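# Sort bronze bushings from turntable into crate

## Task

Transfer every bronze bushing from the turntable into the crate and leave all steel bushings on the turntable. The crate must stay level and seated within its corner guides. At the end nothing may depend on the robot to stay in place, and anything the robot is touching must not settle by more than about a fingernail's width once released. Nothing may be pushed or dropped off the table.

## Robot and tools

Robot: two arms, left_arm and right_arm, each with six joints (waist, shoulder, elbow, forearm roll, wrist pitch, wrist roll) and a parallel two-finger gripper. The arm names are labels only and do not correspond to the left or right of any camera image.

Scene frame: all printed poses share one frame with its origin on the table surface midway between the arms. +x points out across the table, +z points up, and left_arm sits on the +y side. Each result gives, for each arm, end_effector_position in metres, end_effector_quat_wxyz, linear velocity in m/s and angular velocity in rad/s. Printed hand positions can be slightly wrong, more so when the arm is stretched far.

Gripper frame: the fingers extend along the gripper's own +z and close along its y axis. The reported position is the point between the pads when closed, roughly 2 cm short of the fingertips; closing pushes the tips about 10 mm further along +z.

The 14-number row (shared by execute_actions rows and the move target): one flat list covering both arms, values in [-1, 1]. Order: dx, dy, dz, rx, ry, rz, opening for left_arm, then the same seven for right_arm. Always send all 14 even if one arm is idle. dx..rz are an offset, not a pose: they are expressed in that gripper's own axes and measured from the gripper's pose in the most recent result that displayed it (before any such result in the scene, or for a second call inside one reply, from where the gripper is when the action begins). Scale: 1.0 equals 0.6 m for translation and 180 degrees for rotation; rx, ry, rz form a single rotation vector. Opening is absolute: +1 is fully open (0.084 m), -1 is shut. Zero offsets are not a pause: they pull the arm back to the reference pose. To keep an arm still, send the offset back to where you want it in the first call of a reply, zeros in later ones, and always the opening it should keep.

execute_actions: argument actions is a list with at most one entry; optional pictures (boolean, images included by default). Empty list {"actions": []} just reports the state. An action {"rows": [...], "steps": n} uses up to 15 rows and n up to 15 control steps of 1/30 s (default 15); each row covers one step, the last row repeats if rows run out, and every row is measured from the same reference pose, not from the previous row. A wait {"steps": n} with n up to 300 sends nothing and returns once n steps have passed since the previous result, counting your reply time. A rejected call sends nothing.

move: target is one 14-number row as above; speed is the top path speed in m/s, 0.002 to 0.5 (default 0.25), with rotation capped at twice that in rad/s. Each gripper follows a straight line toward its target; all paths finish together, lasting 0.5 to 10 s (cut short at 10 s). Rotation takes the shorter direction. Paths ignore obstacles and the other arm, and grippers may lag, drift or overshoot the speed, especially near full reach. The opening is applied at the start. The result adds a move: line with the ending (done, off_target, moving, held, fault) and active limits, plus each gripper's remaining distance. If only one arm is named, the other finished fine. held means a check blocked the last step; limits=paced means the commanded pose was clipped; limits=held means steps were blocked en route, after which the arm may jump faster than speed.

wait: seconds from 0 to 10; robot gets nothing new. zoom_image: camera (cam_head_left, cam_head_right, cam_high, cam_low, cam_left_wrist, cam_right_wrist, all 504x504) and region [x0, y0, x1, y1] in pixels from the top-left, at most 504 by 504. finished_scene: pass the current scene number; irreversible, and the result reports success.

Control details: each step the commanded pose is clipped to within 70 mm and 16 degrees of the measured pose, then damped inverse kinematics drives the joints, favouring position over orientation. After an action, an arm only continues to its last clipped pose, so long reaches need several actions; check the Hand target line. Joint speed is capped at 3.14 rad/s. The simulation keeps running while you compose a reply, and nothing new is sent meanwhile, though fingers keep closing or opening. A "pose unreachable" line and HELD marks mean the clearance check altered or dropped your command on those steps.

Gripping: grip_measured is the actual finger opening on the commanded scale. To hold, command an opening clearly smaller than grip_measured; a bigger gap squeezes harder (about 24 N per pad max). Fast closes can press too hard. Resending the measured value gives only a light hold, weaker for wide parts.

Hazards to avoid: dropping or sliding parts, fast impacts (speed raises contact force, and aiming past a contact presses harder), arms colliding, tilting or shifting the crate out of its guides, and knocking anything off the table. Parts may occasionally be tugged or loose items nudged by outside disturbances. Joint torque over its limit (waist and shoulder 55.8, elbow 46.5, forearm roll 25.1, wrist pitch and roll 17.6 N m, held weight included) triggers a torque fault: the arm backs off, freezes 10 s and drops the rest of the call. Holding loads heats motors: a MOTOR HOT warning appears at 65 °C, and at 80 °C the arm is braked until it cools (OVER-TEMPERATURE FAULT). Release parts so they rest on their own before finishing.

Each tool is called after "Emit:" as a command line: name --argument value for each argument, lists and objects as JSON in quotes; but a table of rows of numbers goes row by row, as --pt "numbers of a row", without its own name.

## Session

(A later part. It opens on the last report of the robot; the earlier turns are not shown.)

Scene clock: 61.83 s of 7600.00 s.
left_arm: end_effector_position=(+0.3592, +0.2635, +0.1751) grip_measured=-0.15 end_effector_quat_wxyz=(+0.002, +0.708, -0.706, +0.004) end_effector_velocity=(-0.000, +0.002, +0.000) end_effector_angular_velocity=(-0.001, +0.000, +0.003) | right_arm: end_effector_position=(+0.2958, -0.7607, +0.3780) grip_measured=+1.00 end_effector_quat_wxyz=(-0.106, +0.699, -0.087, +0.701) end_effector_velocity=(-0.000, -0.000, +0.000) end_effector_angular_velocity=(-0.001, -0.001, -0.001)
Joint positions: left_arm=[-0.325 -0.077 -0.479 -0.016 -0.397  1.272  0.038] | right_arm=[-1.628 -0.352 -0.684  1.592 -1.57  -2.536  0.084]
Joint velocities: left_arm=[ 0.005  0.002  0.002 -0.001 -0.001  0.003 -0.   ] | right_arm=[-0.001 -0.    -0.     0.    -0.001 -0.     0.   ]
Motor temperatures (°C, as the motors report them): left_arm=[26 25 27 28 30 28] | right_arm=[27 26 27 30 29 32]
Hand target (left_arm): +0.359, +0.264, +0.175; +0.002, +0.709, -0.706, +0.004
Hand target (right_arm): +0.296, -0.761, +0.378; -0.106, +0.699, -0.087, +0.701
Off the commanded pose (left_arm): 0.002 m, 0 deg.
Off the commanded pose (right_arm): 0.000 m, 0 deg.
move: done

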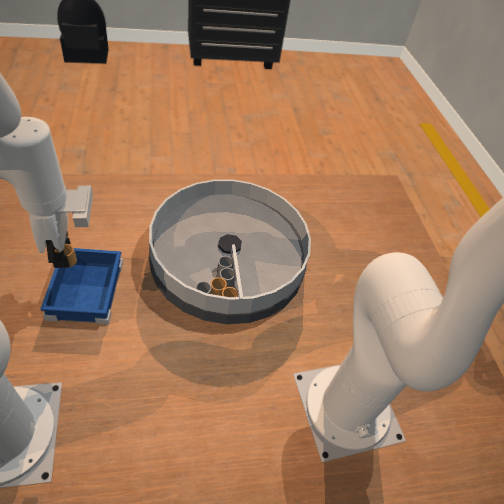

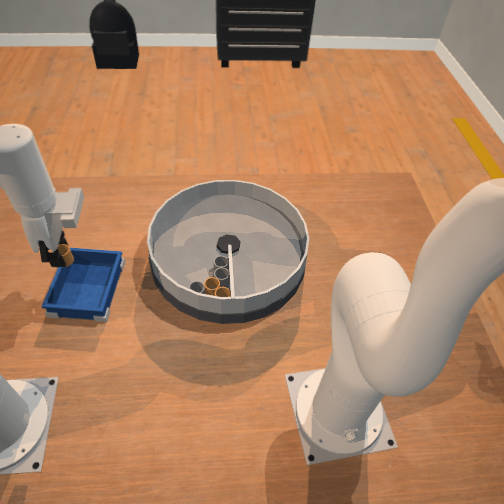

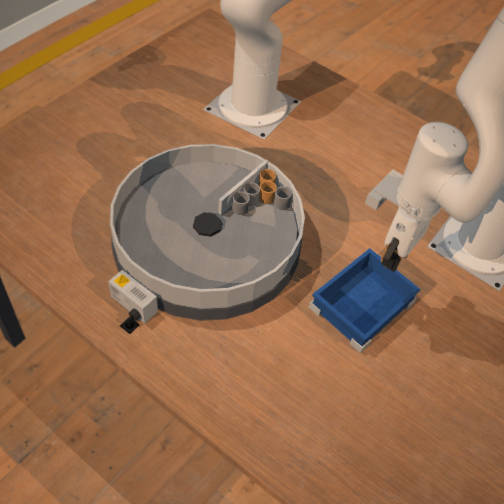

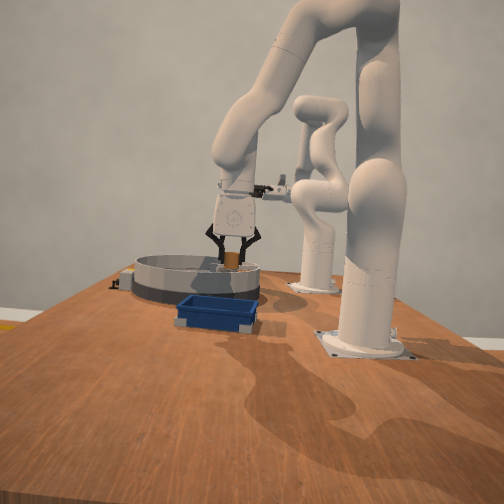

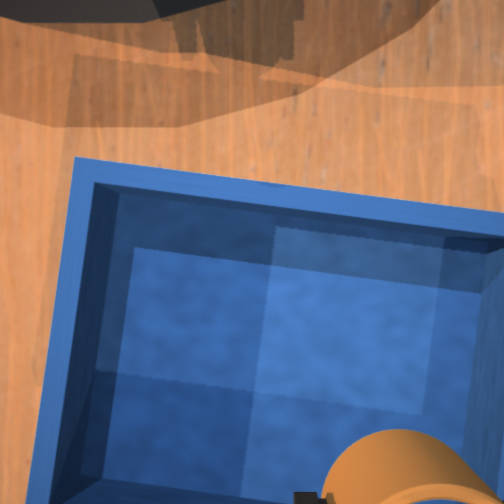

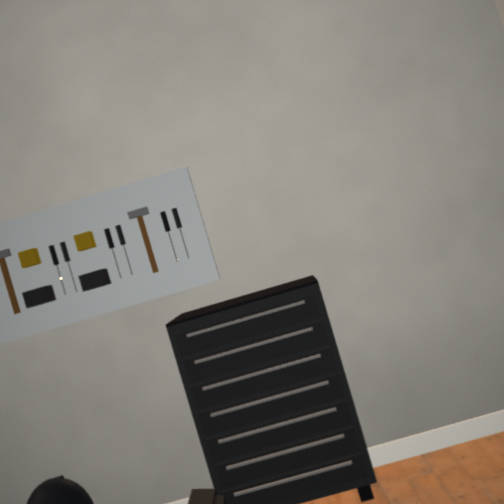

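Emit:
move --target '[0.075,-0.024,0.11,0,0,0.04,-0.5,0,0,0,0,0,0,1]' --speed 0.15

Emit:
move --target '[0,0,0.108,0,0,0,-0.5,0,0,0,0,0,0,1]' --speed 0.08

Scene clock: 64.03 s of 7600.00 s.
left_arm: end_effector_position=(+0.3742, +0.2184, +0.1099) grip_measured=-0.15 end_effector_quat_wxyz=(-0.001, -0.663, +0.749, -0.004) end_effector_velocity=(+0.000, -0.001, -0.002) end_effector_angular_velocity=(+0.000, +0.001, -0.002) | right_arm: end_effector_position=(+0.2958, -0.7607, +0.3780) grip_measured=+1.00 end_effector_quat_wxyz=(-0.106, +0.699, -0.087, +0.701) end_effector_velocity=(-0.000, +0.000, -0.000) end_effector_angular_velocity=(+0.001, +0.000, -0.001)
Joint positions: left_arm=[-0.431 -0.316 -0.547 -0.023 -0.225  1.3    0.038] | right_arm=[-1.628 -0.352 -0.684  1.592 -1.57  -2.536  0.084]
Joint velocities: left_arm=[-0.002 -0.007 -0.002 -0.001  0.003  0.001 -0.   ] | right_arm=[-0.001 -0.001  0.001 -0.    -0.    -0.    -0.   ]
Motor temperatures (°C, as the motors report them): left_arm=[26 25 27 28 30 28] | right_arm=[27 26 27 30 29 32]
Hand target (left_arm): +0.374, +0.218, +0.110; -0.001, -0.663, +0.749, -0.004
Hand target (right_arm): +0.296, -0.761, +0.378; -0.106, +0.699, -0.087, +0.701
Off the commanded pose (left_arm): 0.001 m, 0 deg.
Off the commanded pose (right_arm): 0.000 m, 0 deg.
move: done

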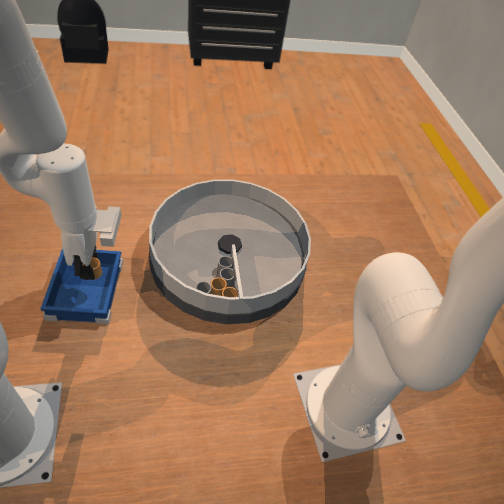

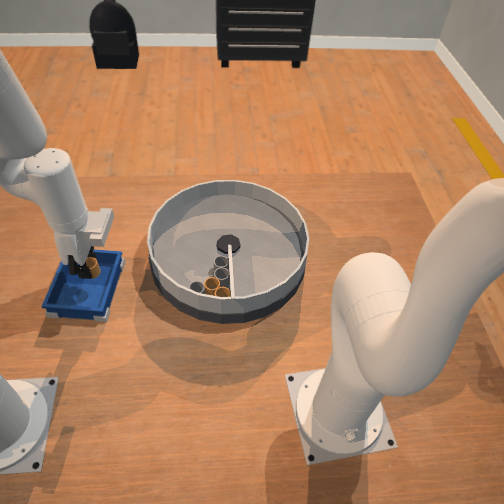

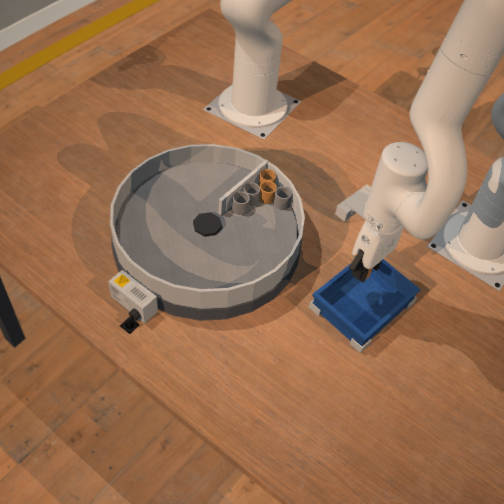

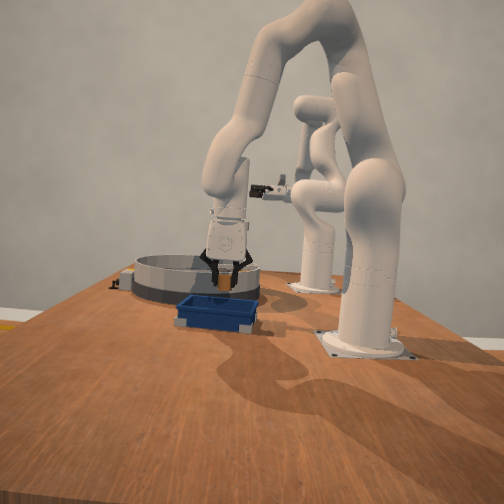

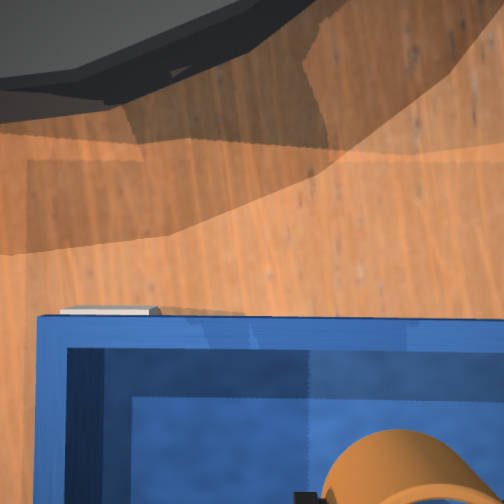

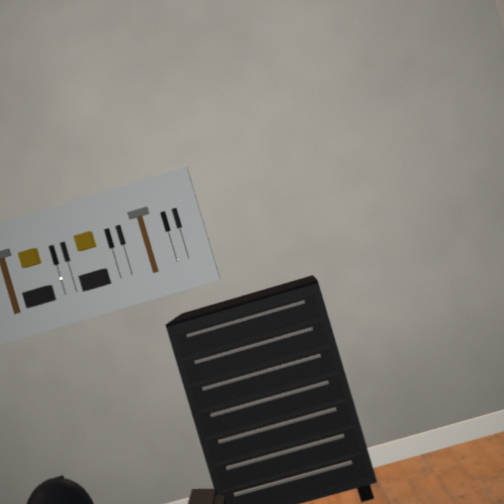

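Scene clock: 65.23 s of 7600.00 s.
left_arm: end_effector_position=(+0.3745, +0.2180, +0.0456) grip_measured=-0.15 end_effector_quat_wxyz=(-0.001, -0.663, +0.749, -0.004) end_effector_velocity=(-0.000, +0.000, -0.002) end_effector_angular_velocity=(-0.002, +0.002, +0.002) | right_arm: end_effector_position=(+0.2958, -0.7607, +0.3780) grip_measured=+1.00 end_effector_quat_wxyz=(-0.106, +0.699, -0.087, +0.701) end_effector_velocity=(+0.000, +0.000, -0.000) end_effector_angular_velocity=(+0.001, -0.000, +0.000)
Joint positions: left_arm=[-0.432 -0.503 -0.567 -0.074 -0.058  1.35   0.038] | right_arm=[-1.628 -0.352 -0.684  1.592 -1.57  -2.536  0.084]
Joint velocities: left_arm=[ 0.001 -0.005 -0.001 -0.043  0.003  0.042  0.   ] | right_arm=[ 0.    -0.001  0.     0.    -0.    -0.    -0.   ]
Motor temperatures (°C, as the motors report them): left_arm=[26 25 27 28 30 28] | right_arm=[27 26 27 30 29 32]
Hand target (left_arm): +0.374, +0.218, +0.045; -0.001, -0.663, +0.749, -0.004
Hand target (right_arm): +0.296, -0.761, +0.378; -0.106, +0.699, -0.087, +0.701
Off the commanded pose (left_arm): 0.000 m, 0 deg.
Off the commanded pose (right_arm): 0.000 m, 0 deg.
move: done

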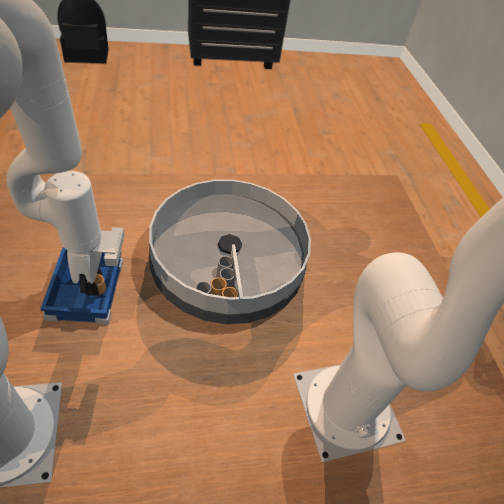

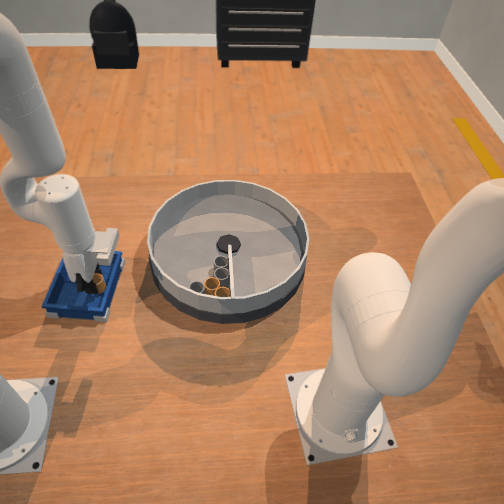

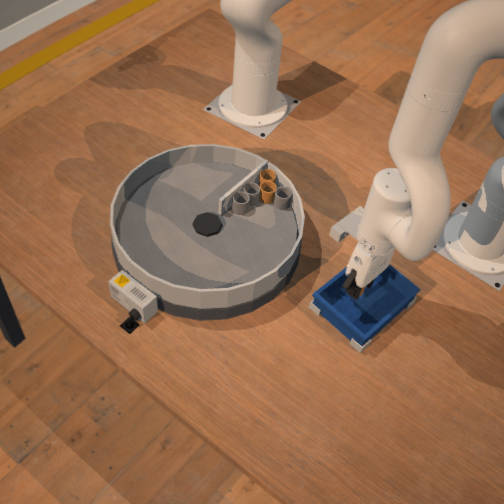

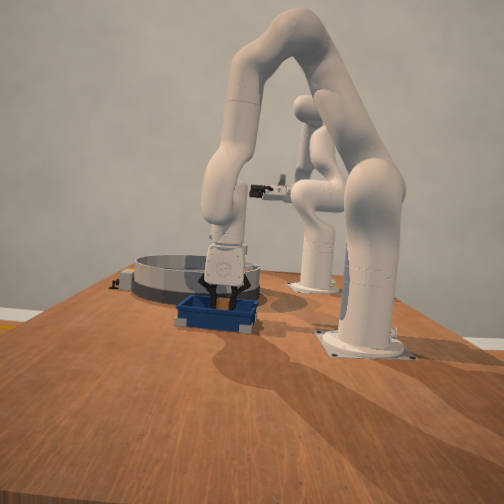

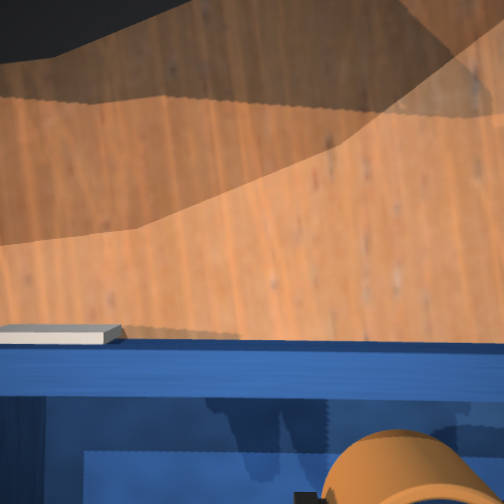

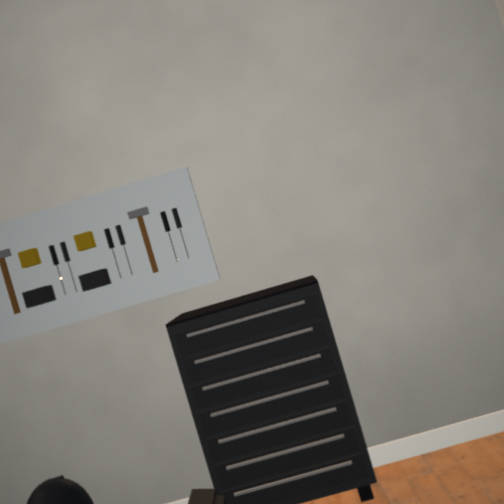

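Emit:
move --target '[0.015,0,0.009,0,0,0,-0.5,0,0,0,0,0,0,1]' --speed 0.03

Emit:
execute_actions --actions '[{"rows":[[0,0,0,0,0,0,0.1,0,0,0,0,0,0,1]],"steps":10}]'

Emit:
move --target '[0,0,-0.17,0,0,0,0.1,0,0,0,0,0,0,1]'

Emit:
move --target '[0.46,0.092,-0.05,-0.002,-0.002,-0.26,-0.3,0,0,0,0,0,0,1]' --speed 0.3

Scene clock: 70.57 s of 7600.00 s.
left_arm: end_effector_position=(+0.3735, +0.2091, +0.0403) grip_measured=-0.15 end_effector_quat_wxyz=(-0.001, -0.663, +0.749, -0.004) end_effector_velocity=(-0.000, -0.001, -0.001) end_effector_angular_velocity=(+0.000, -0.000, -0.000) | right_arm: end_effector_position=(+0.2958, -0.7607, +0.3780) grip_measured=+1.00 end_effector_quat_wxyz=(-0.106, +0.699, -0.087, +0.701) end_effector_velocity=(-0.000, +0.000, -0.000) end_effector_angular_velocity=(+0.001, -0.000, -0.001)
Joint positions: left_arm=[-0.455 -0.523 -0.577 -0.086 -0.049  1.339  0.038] | right_arm=[-1.628 -0.352 -0.684  1.592 -1.57  -2.536  0.084]
Joint velocities: left_arm=[-0.003 -0.002 -0.001  0.006  0.001 -0.008  0.   ] | right_arm=[-0.001 -0.     0.001  0.    -0.     0.     0.   ]
Motor temperatures (°C, as the motors report them): left_arm=[26 25 27 28 30 28] | right_arm=[27 26 27 30 29 32]
Hand target (left_arm): +0.373, +0.209, +0.040; -0.001, -0.663, +0.749, -0.004
Hand target (right_arm): +0.296, -0.761, +0.378; -0.106, +0.699, -0.087, +0.701
Off the commanded pose (left_arm): 0.000 m, 0 deg.
Off the commanded pose (right_arm): 0.000 m, 0 deg.
move: done

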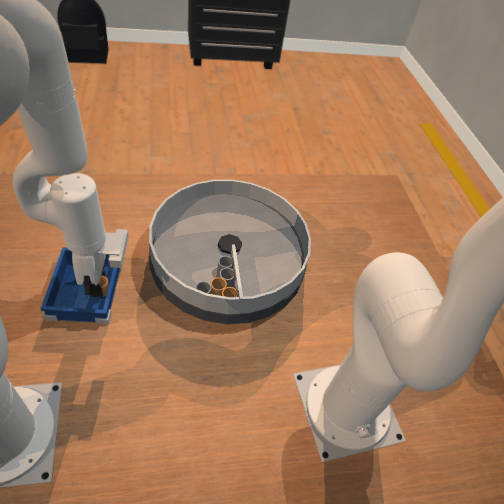

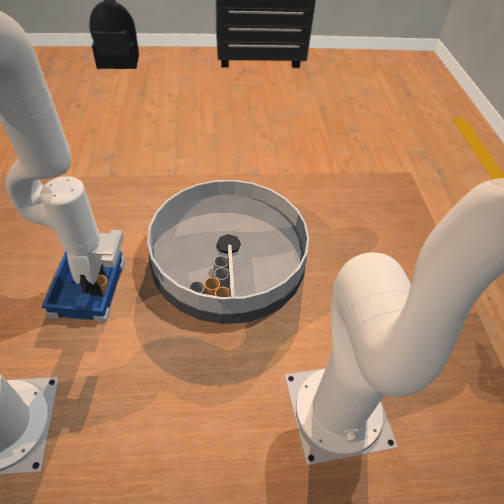

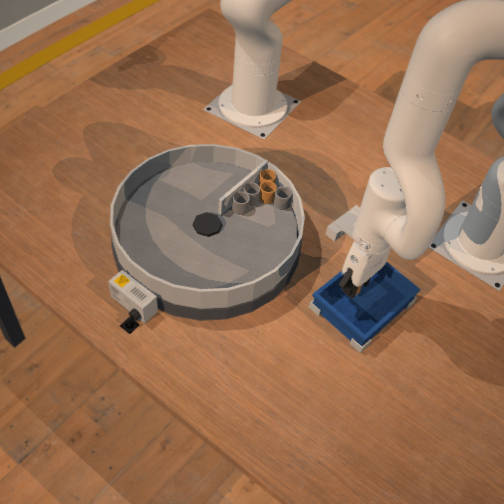

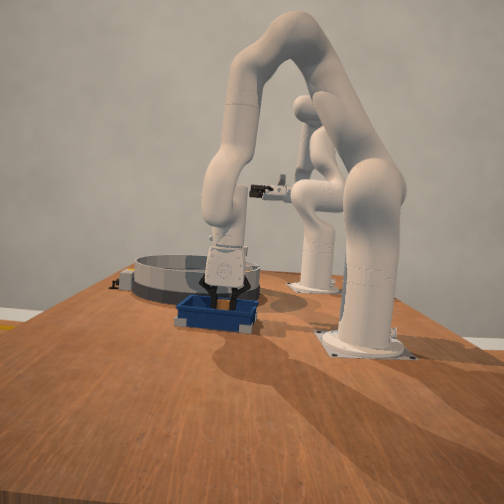

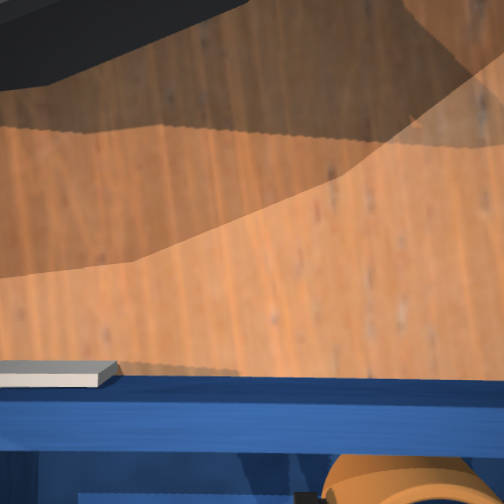

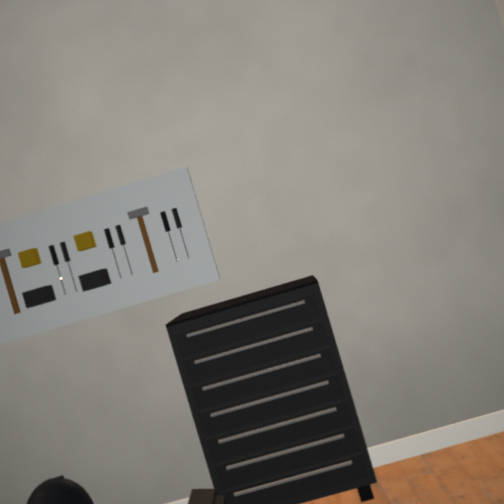

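Scene clock: 70.90 s of 7600.00 s.
left_arm: end_effector_position=(+0.3735, +0.2091, +0.0403) grip_measured=+0.09 end_effector_quat_wxyz=(-0.001, -0.663, +0.749, -0.004) end_effector_velocity=(-0.000, +0.000, -0.000) end_effector_angular_velocity=(+0.000, +0.001, +0.001) | right_arm: end_effector_position=(+0.2958, -0.7607, +0.3780) grip_measured=+1.00 end_effector_quat_wxyz=(-0.106, +0.699, -0.087, +0.701) end_effector_velocity=(-0.000, +0.000, -0.000) end_effector_angular_velocity=(+0.001, +0.001, -0.000)
Joint positions: left_arm=[-0.455 -0.523 -0.577 -0.086 -0.049  1.339  0.048] | right_arm=[-1.628 -0.352 -0.684  1.592 -1.57  -2.536  0.084]
Joint velocities: left_arm=[-0.    -0.     0.    -0.001 -0.    -0.001  0.   ] | right_arm=[ 0.    -0.     0.001 -0.     0.001 -0.    -0.   ]
Motor temperatures (°C, as the motors report them): left_arm=[26 25 27 28 30 28] | right_arm=[27 26 27 30 29 32]
Hand target (left_arm): +0.373, +0.209, +0.040; -0.001, -0.663, +0.749, -0.004
Hand target (right_arm): +0.296, -0.761, +0.378; -0.106, +0.699, -0.087, +0.701
Off the commanded pose (left_arm): 0.000 m, 0 deg.
Off the commanded pose (right_arm): 0.000 m, 0 deg.
Steps of this call (steps 1 to 10: all 10 steps of this action). Readings (end_effector_position):
1: left_arm (+0.3735, +0.2091, +0.0403) | right_arm (+0.2958, -0.7607, +0.3780)
2: left_arm (+0.3735, +0.2091, +0.0403) | right_arm (+0.2958, -0.7607, +0.3780)
4: left_arm (+0.3735, +0.2091, +0.0403) | right_arm (+0.2958, -0.7607, +0.3780)
8: left_arm (+0.3735, +0.2091, +0.0403) | right_arm (+0.2958, -0.7607, +0.3780)
10: the state above

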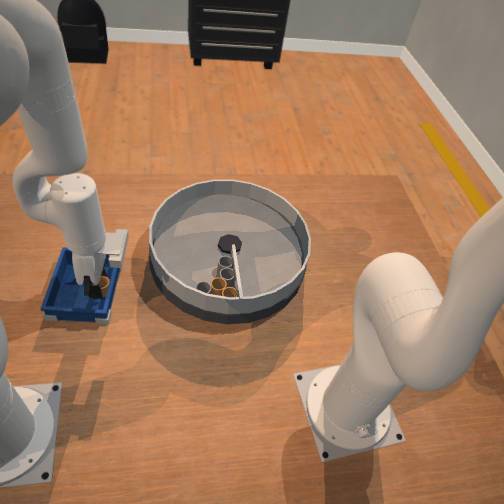

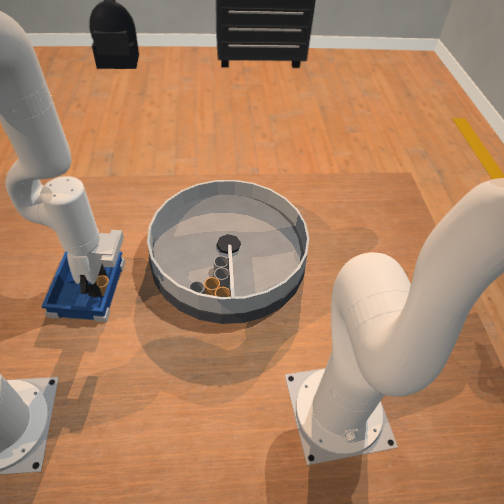

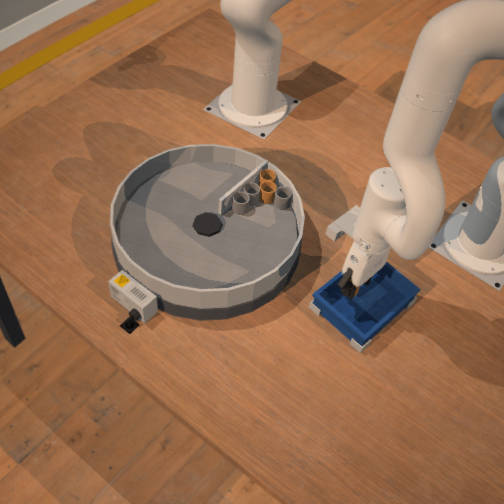

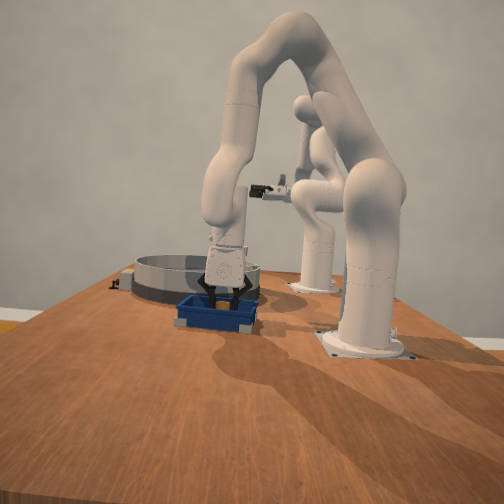

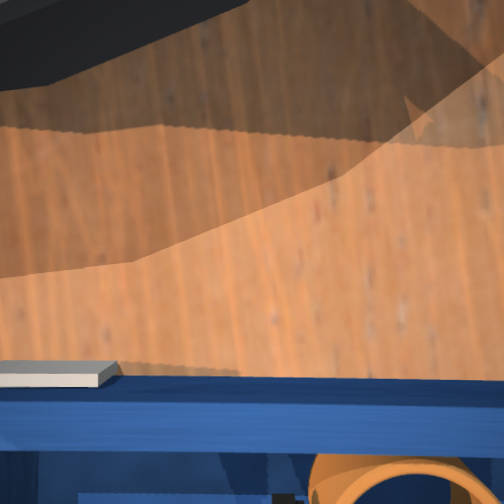

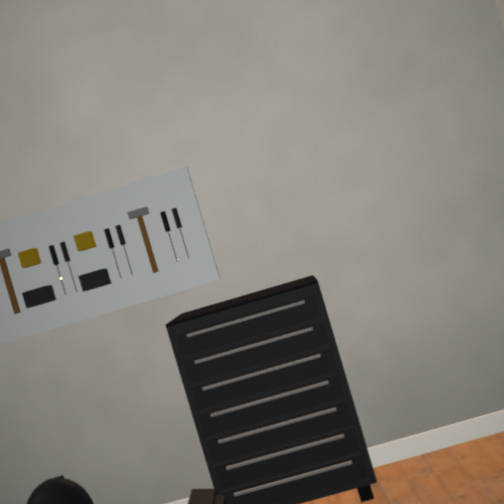

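Scene clock: 72.10 s of 7600.00 s.
left_arm: end_effector_position=(+0.3729, +0.2098, +0.1417) grip_measured=+0.09 end_effector_quat_wxyz=(-0.001, -0.663, +0.749, -0.004) end_effector_velocity=(+0.001, -0.000, +0.002) end_effector_angular_velocity=(-0.000, -0.002, -0.001) | right_arm: end_effector_position=(+0.2958, -0.7607, +0.3780) grip_measured=+1.00 end_effector_quat_wxyz=(-0.106, +0.699, -0.087, +0.701) end_effector_velocity=(+0.000, +0.000, -0.000) end_effector_angular_velocity=(+0.000, +0.000, -0.000)
Joint positions: left_arm=[-0.454 -0.235 -0.555 -0.014 -0.314  1.268  0.048] | right_arm=[-1.628 -0.352 -0.684  1.592 -1.57  -2.536  0.084]
Joint velocities: left_arm=[-0.001  0.005 -0.001  0.002 -0.004 -0.002 -0.   ] | right_arm=[0. 0. 0. 0. 0. 0. 0.]
Motor temperatures (°C, as the motors report them): left_arm=[26 25 27 28 30 28] | right_arm=[27 26 27 30 29 32]
Hand target (left_arm): +0.373, +0.210, +0.142; -0.001, -0.663, +0.749, -0.004
Hand target (right_arm): +0.296, -0.761, +0.378; -0.106, +0.699, -0.087, +0.701
Off the commanded pose (left_arm): 0.001 m, 0 deg.
Off the commanded pose (right_arm): 0.000 m, 0 deg.
move: done

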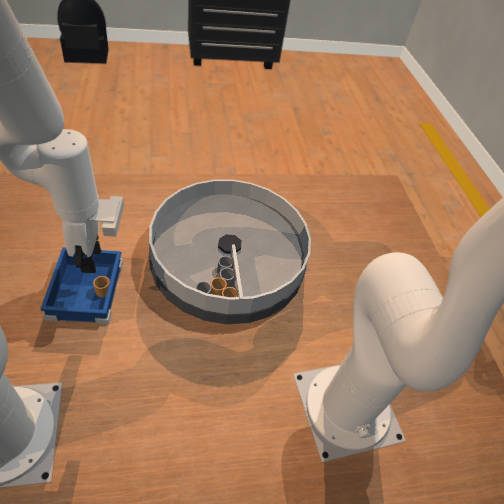

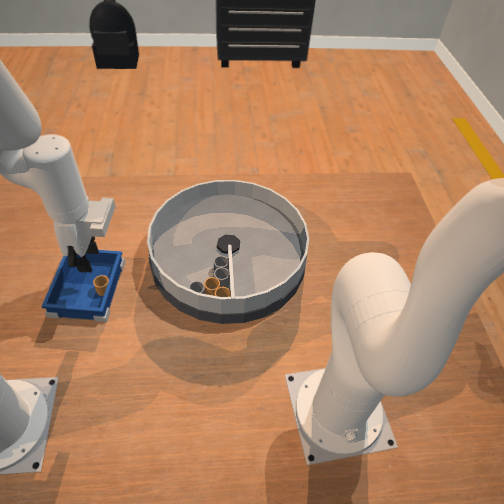

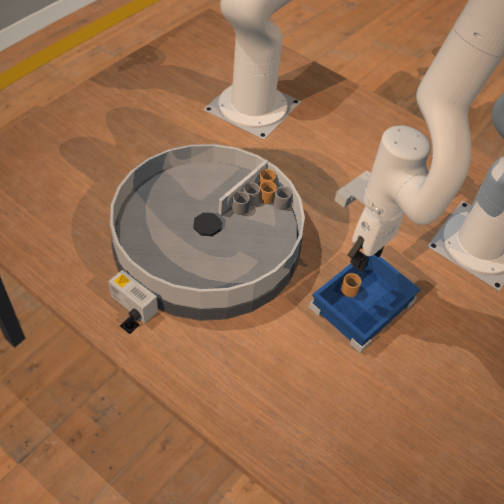

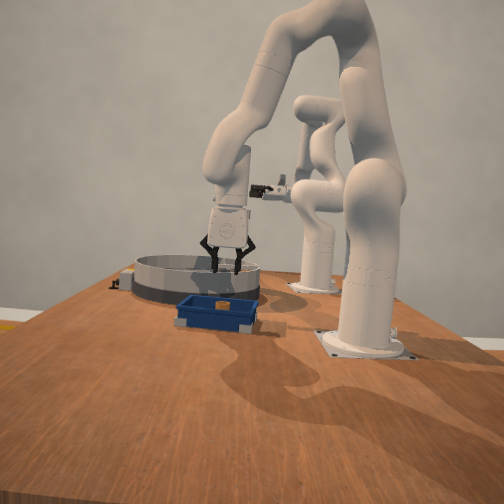

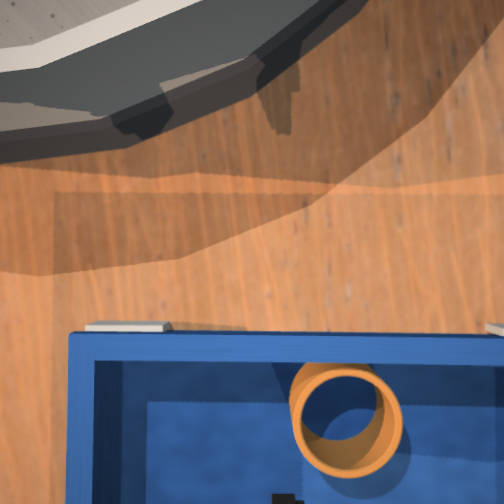

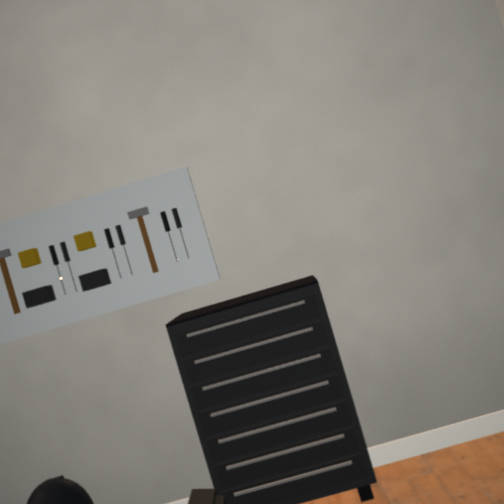

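Scene clock: 74.00 s of 7600.00 s.
left_arm: end_effector_position=(+0.2862, -0.0566, +0.1728) grip_measured=-0.32 end_effector_quat_wxyz=(+0.001, +0.906, -0.424, -0.001) end_effector_velocity=(-0.001, -0.002, +0.000) end_effector_angular_velocity=(+0.004, -0.004, +0.003) | right_arm: end_effector_position=(+0.2958, -0.7607, +0.3780) grip_measured=+1.00 end_effector_quat_wxyz=(-0.106, +0.699, -0.087, +0.701) end_effector_velocity=(-0.000, +0.000, +0.000) end_effector_angular_velocity=(+0.000, -0.000, +0.000)
Joint positions: left_arm=[-1.058 -0.413 -0.906 -0.007 -0.495 -0.16   0.03 ] | right_arm=[-1.628 -0.352 -0.684  1.592 -1.57  -2.536  0.084]
Joint velocities: left_arm=[-0.006 -0.003 -0.005  0.012 -0.004 -0.02  -0.   ] | right_arm=[ 0.  0.  0. -0. -0.  0. -0.]
Motor temperatures (°C, as the motors report them): left_arm=[26 25 27 28 30 28] | right_arm=[27 26 27 30 29 32]
Hand target (left_arm): +0.286, -0.057, +0.173; +0.001, +0.906, -0.424, -0.001
Hand target (right_arm): +0.296, -0.761, +0.378; -0.106, +0.699, -0.087, +0.701
Off the commanded pose (left_arm): 0.002 m, 0 deg.
Off the commanded pose (right_arm): 0.000 m, 0 deg.
move: done

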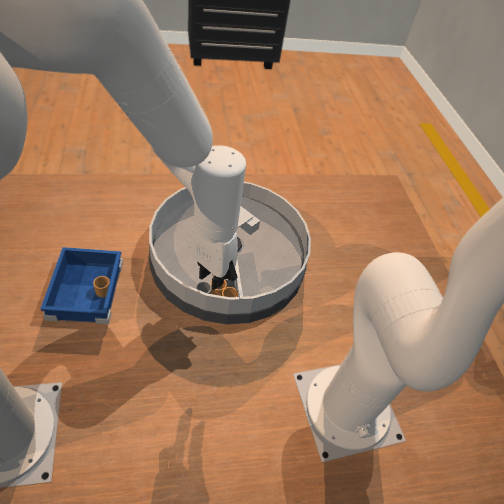

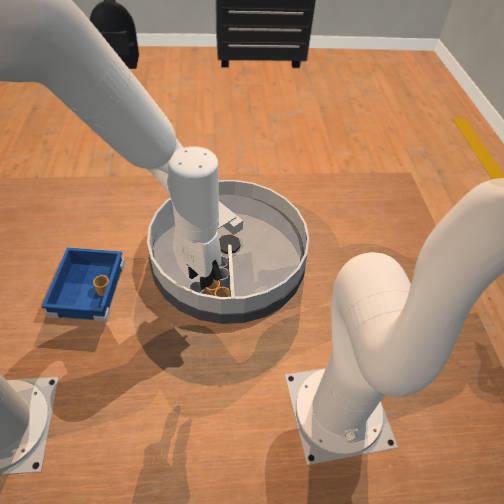

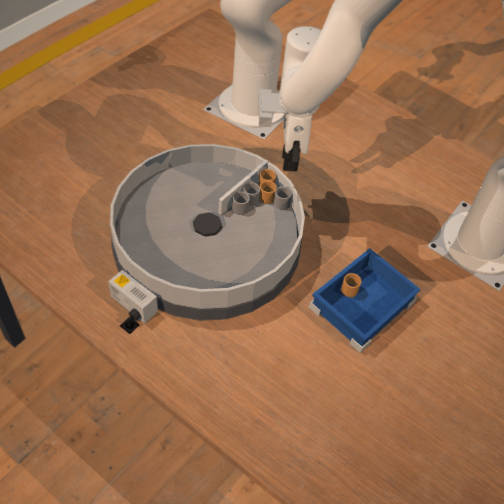

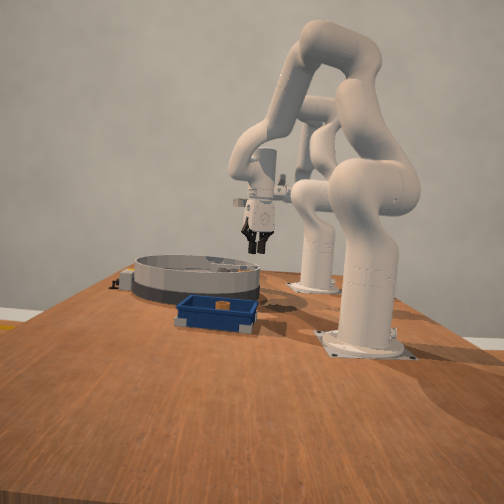

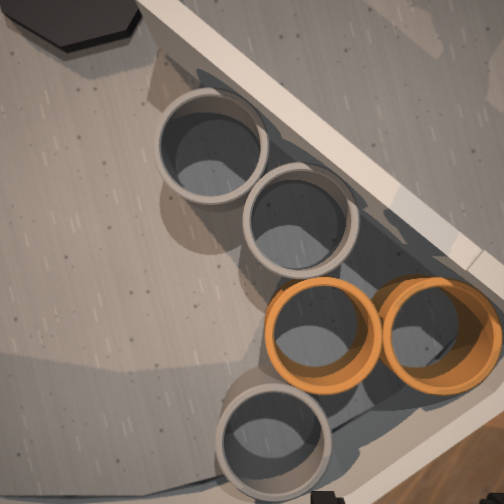

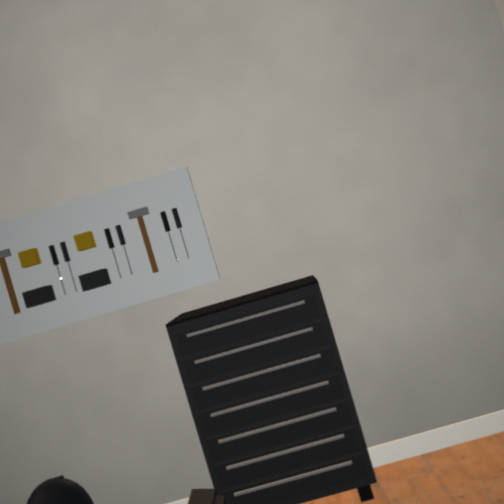

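Emit:
move --target '[0.065,0.013,0.088,0,0.195,0,-0.35,0,0,0,0,0,0,1]' --speed 0.25

Emit:
move --target '[-0.0135,0,0.019,0,0,0,-0.35,0,0,0,0,0,0,1]' --speed 0.02

Emit:
zoom_image --camera "cam_high" --region '[230,145,310,225]'

Scene clock: 78.03 s of 7600.00 s.
left_arm: end_effector_position=(+0.3053, -0.0914, +0.1203) grip_measured=-0.37 end_effector_quat_wxyz=(+0.128, +0.864, -0.404, +0.272) end_effector_velocity=(-0.000, +0.000, -0.000) end_effector_angular_velocity=(+0.004, -0.008, +0.003) | right_arm: end_effector_position=(+0.2958, -0.7607, +0.3780) grip_measured=+1.00 end_effector_quat_wxyz=(-0.106, +0.699, -0.087, +0.701) end_effector_velocity=(-0.000, -0.000, +0.000) end_effector_angular_velocity=(-0.000, +0.000, -0.000)
Joint positions: left_arm=[-1.122 -0.455 -0.627 -0.305  0.445  0.087  0.028] | right_arm=[-1.628 -0.352 -0.684  1.592 -1.57  -2.536  0.084]
Joint velocities: left_arm=[-0.006 -0.002 -0.    -0.027  0.004  0.022 -0.   ] | right_arm=[-0.001  0.001  0.    -0.     0.     0.    -0.   ]
Motor temperatures (°C, as the motors report them): left_arm=[26 25 27 28 30 28] | right_arm=[27 26 27 30 29 32]
Hand target (left_arm): +0.305, -0.091, +0.120; +0.128, +0.864, -0.404, +0.272
Hand target (right_arm): +0.296, -0.761, +0.378; -0.106, +0.699, -0.087, +0.701
Off the commanded pose (left_arm): 0.000 m, 0 deg.
Off the commanded pose (right_arm): 0.000 m, 0 deg.
move: done

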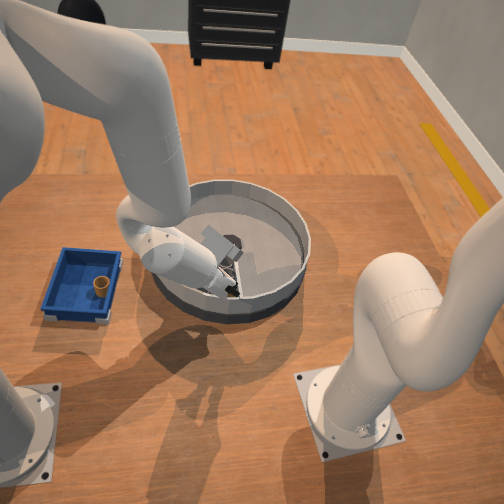

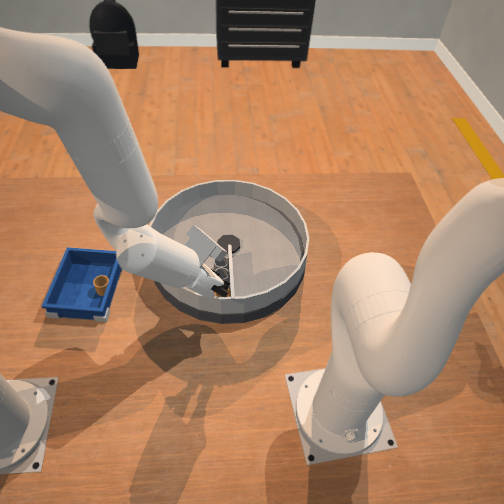

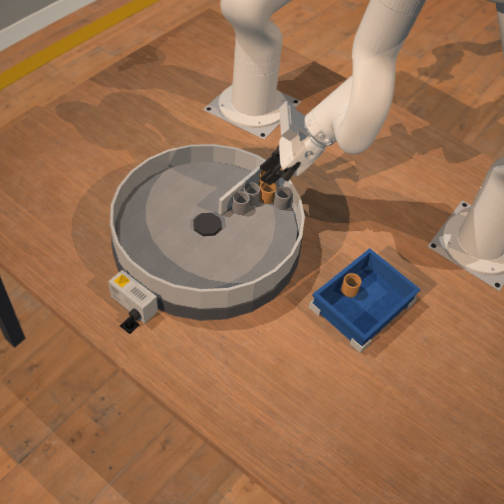

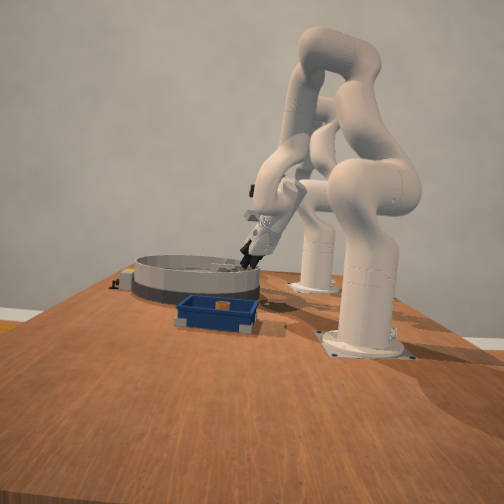

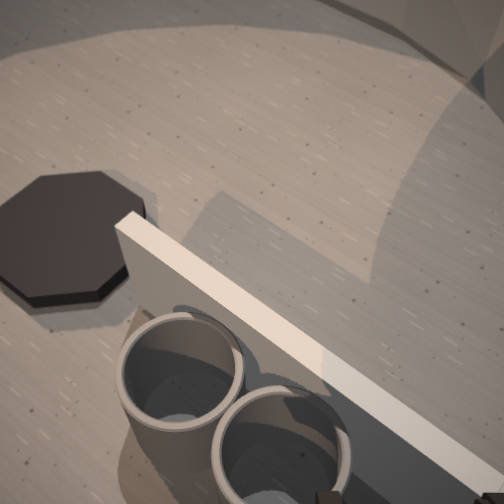

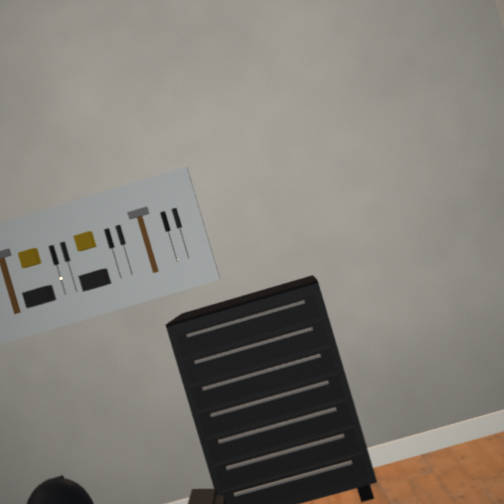

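Scene clock: 79.00 s of 7600.00 s.
left_arm: end_effector_position=(+0.3052, -0.0914, +0.1064) grip_measured=-0.37 end_effector_quat_wxyz=(+0.128, +0.864, -0.404, +0.272) end_effector_velocity=(+0.000, -0.000, -0.001) end_effector_angular_velocity=(-0.001, -0.000, +0.000) | right_arm: end_effector_position=(+0.2958, -0.7607, +0.3780) grip_measured=+1.00 end_effector_quat_wxyz=(-0.106, +0.699, -0.087, +0.701) end_effector_velocity=(-0.000, -0.000, +0.000) end_effector_angular_velocity=(-0.001, +0.000, -0.000)
Joint positions: left_arm=[-1.122 -0.493 -0.632 -0.286  0.477  0.066  0.028] | right_arm=[-1.628 -0.352 -0.684  1.592 -1.57  -2.536  0.084]
Joint velocities: left_arm=[-0.    -0.003 -0.001  0.002  0.003 -0.003 -0.   ] | right_arm=[-0.  0. -0. -0.  0. -0. -0.]
Motor temperatures (°C, as the motors report them): left_arm=[26 25 27 28 30 28] | right_arm=[27 26 27 30 29 32]
Hand target (left_arm): +0.305, -0.091, +0.106; +0.128, +0.864, -0.404, +0.272
Hand target (right_arm): +0.296, -0.761, +0.378; -0.106, +0.699, -0.087, +0.701
Off the commanded pose (left_arm): 0.000 m, 0 deg.
Off the commanded pose (right_arm): 0.000 m, 0 deg.
move: done

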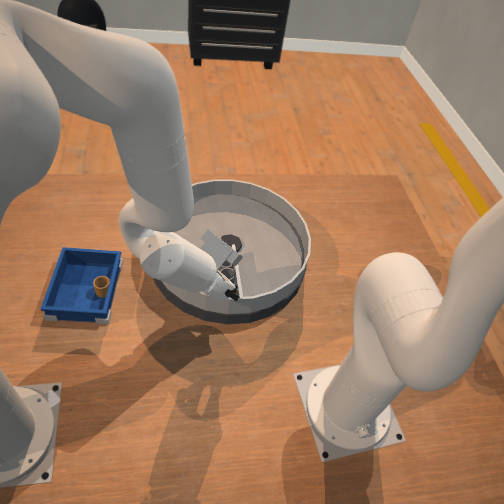

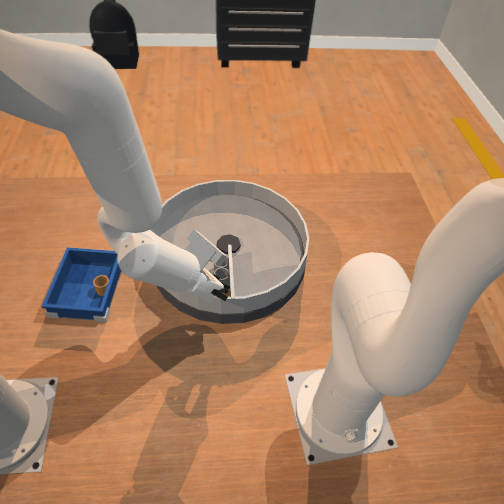

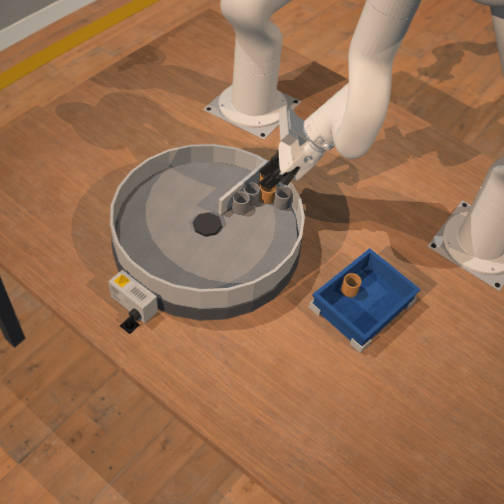

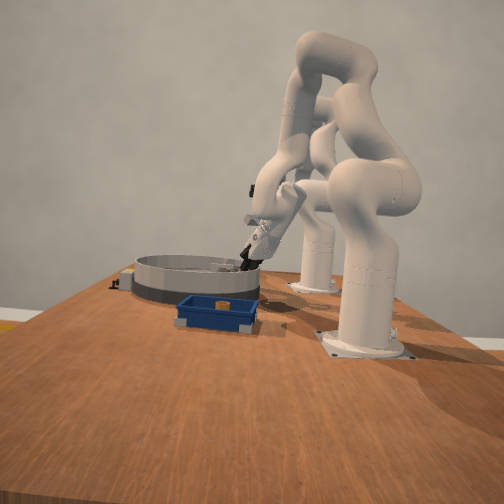

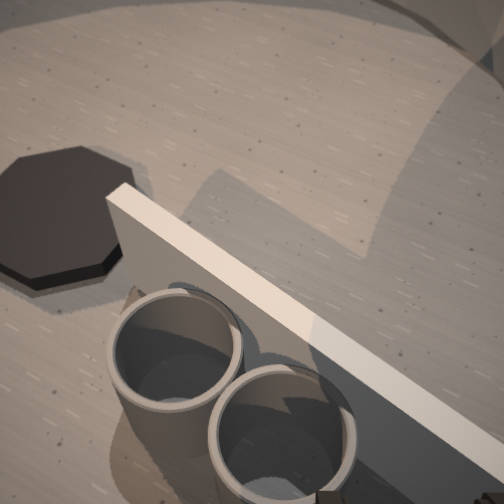

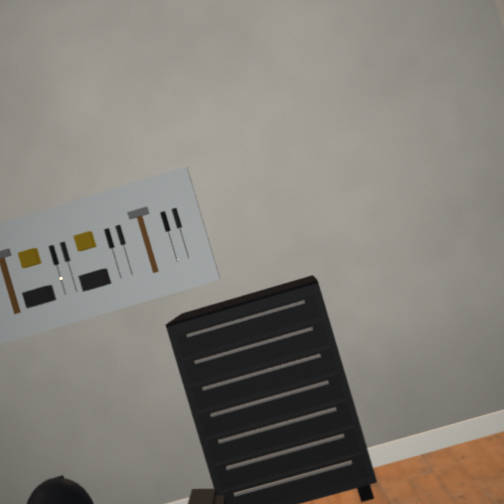

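Region (230, 145, 310, 225) of cam_high's 504x504 image, scaled by 6.300, with more detail than that image has.

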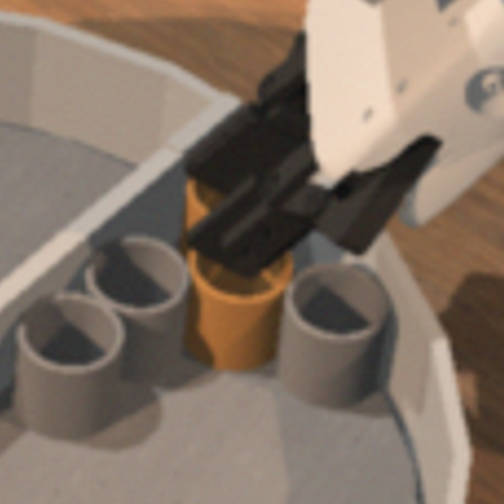

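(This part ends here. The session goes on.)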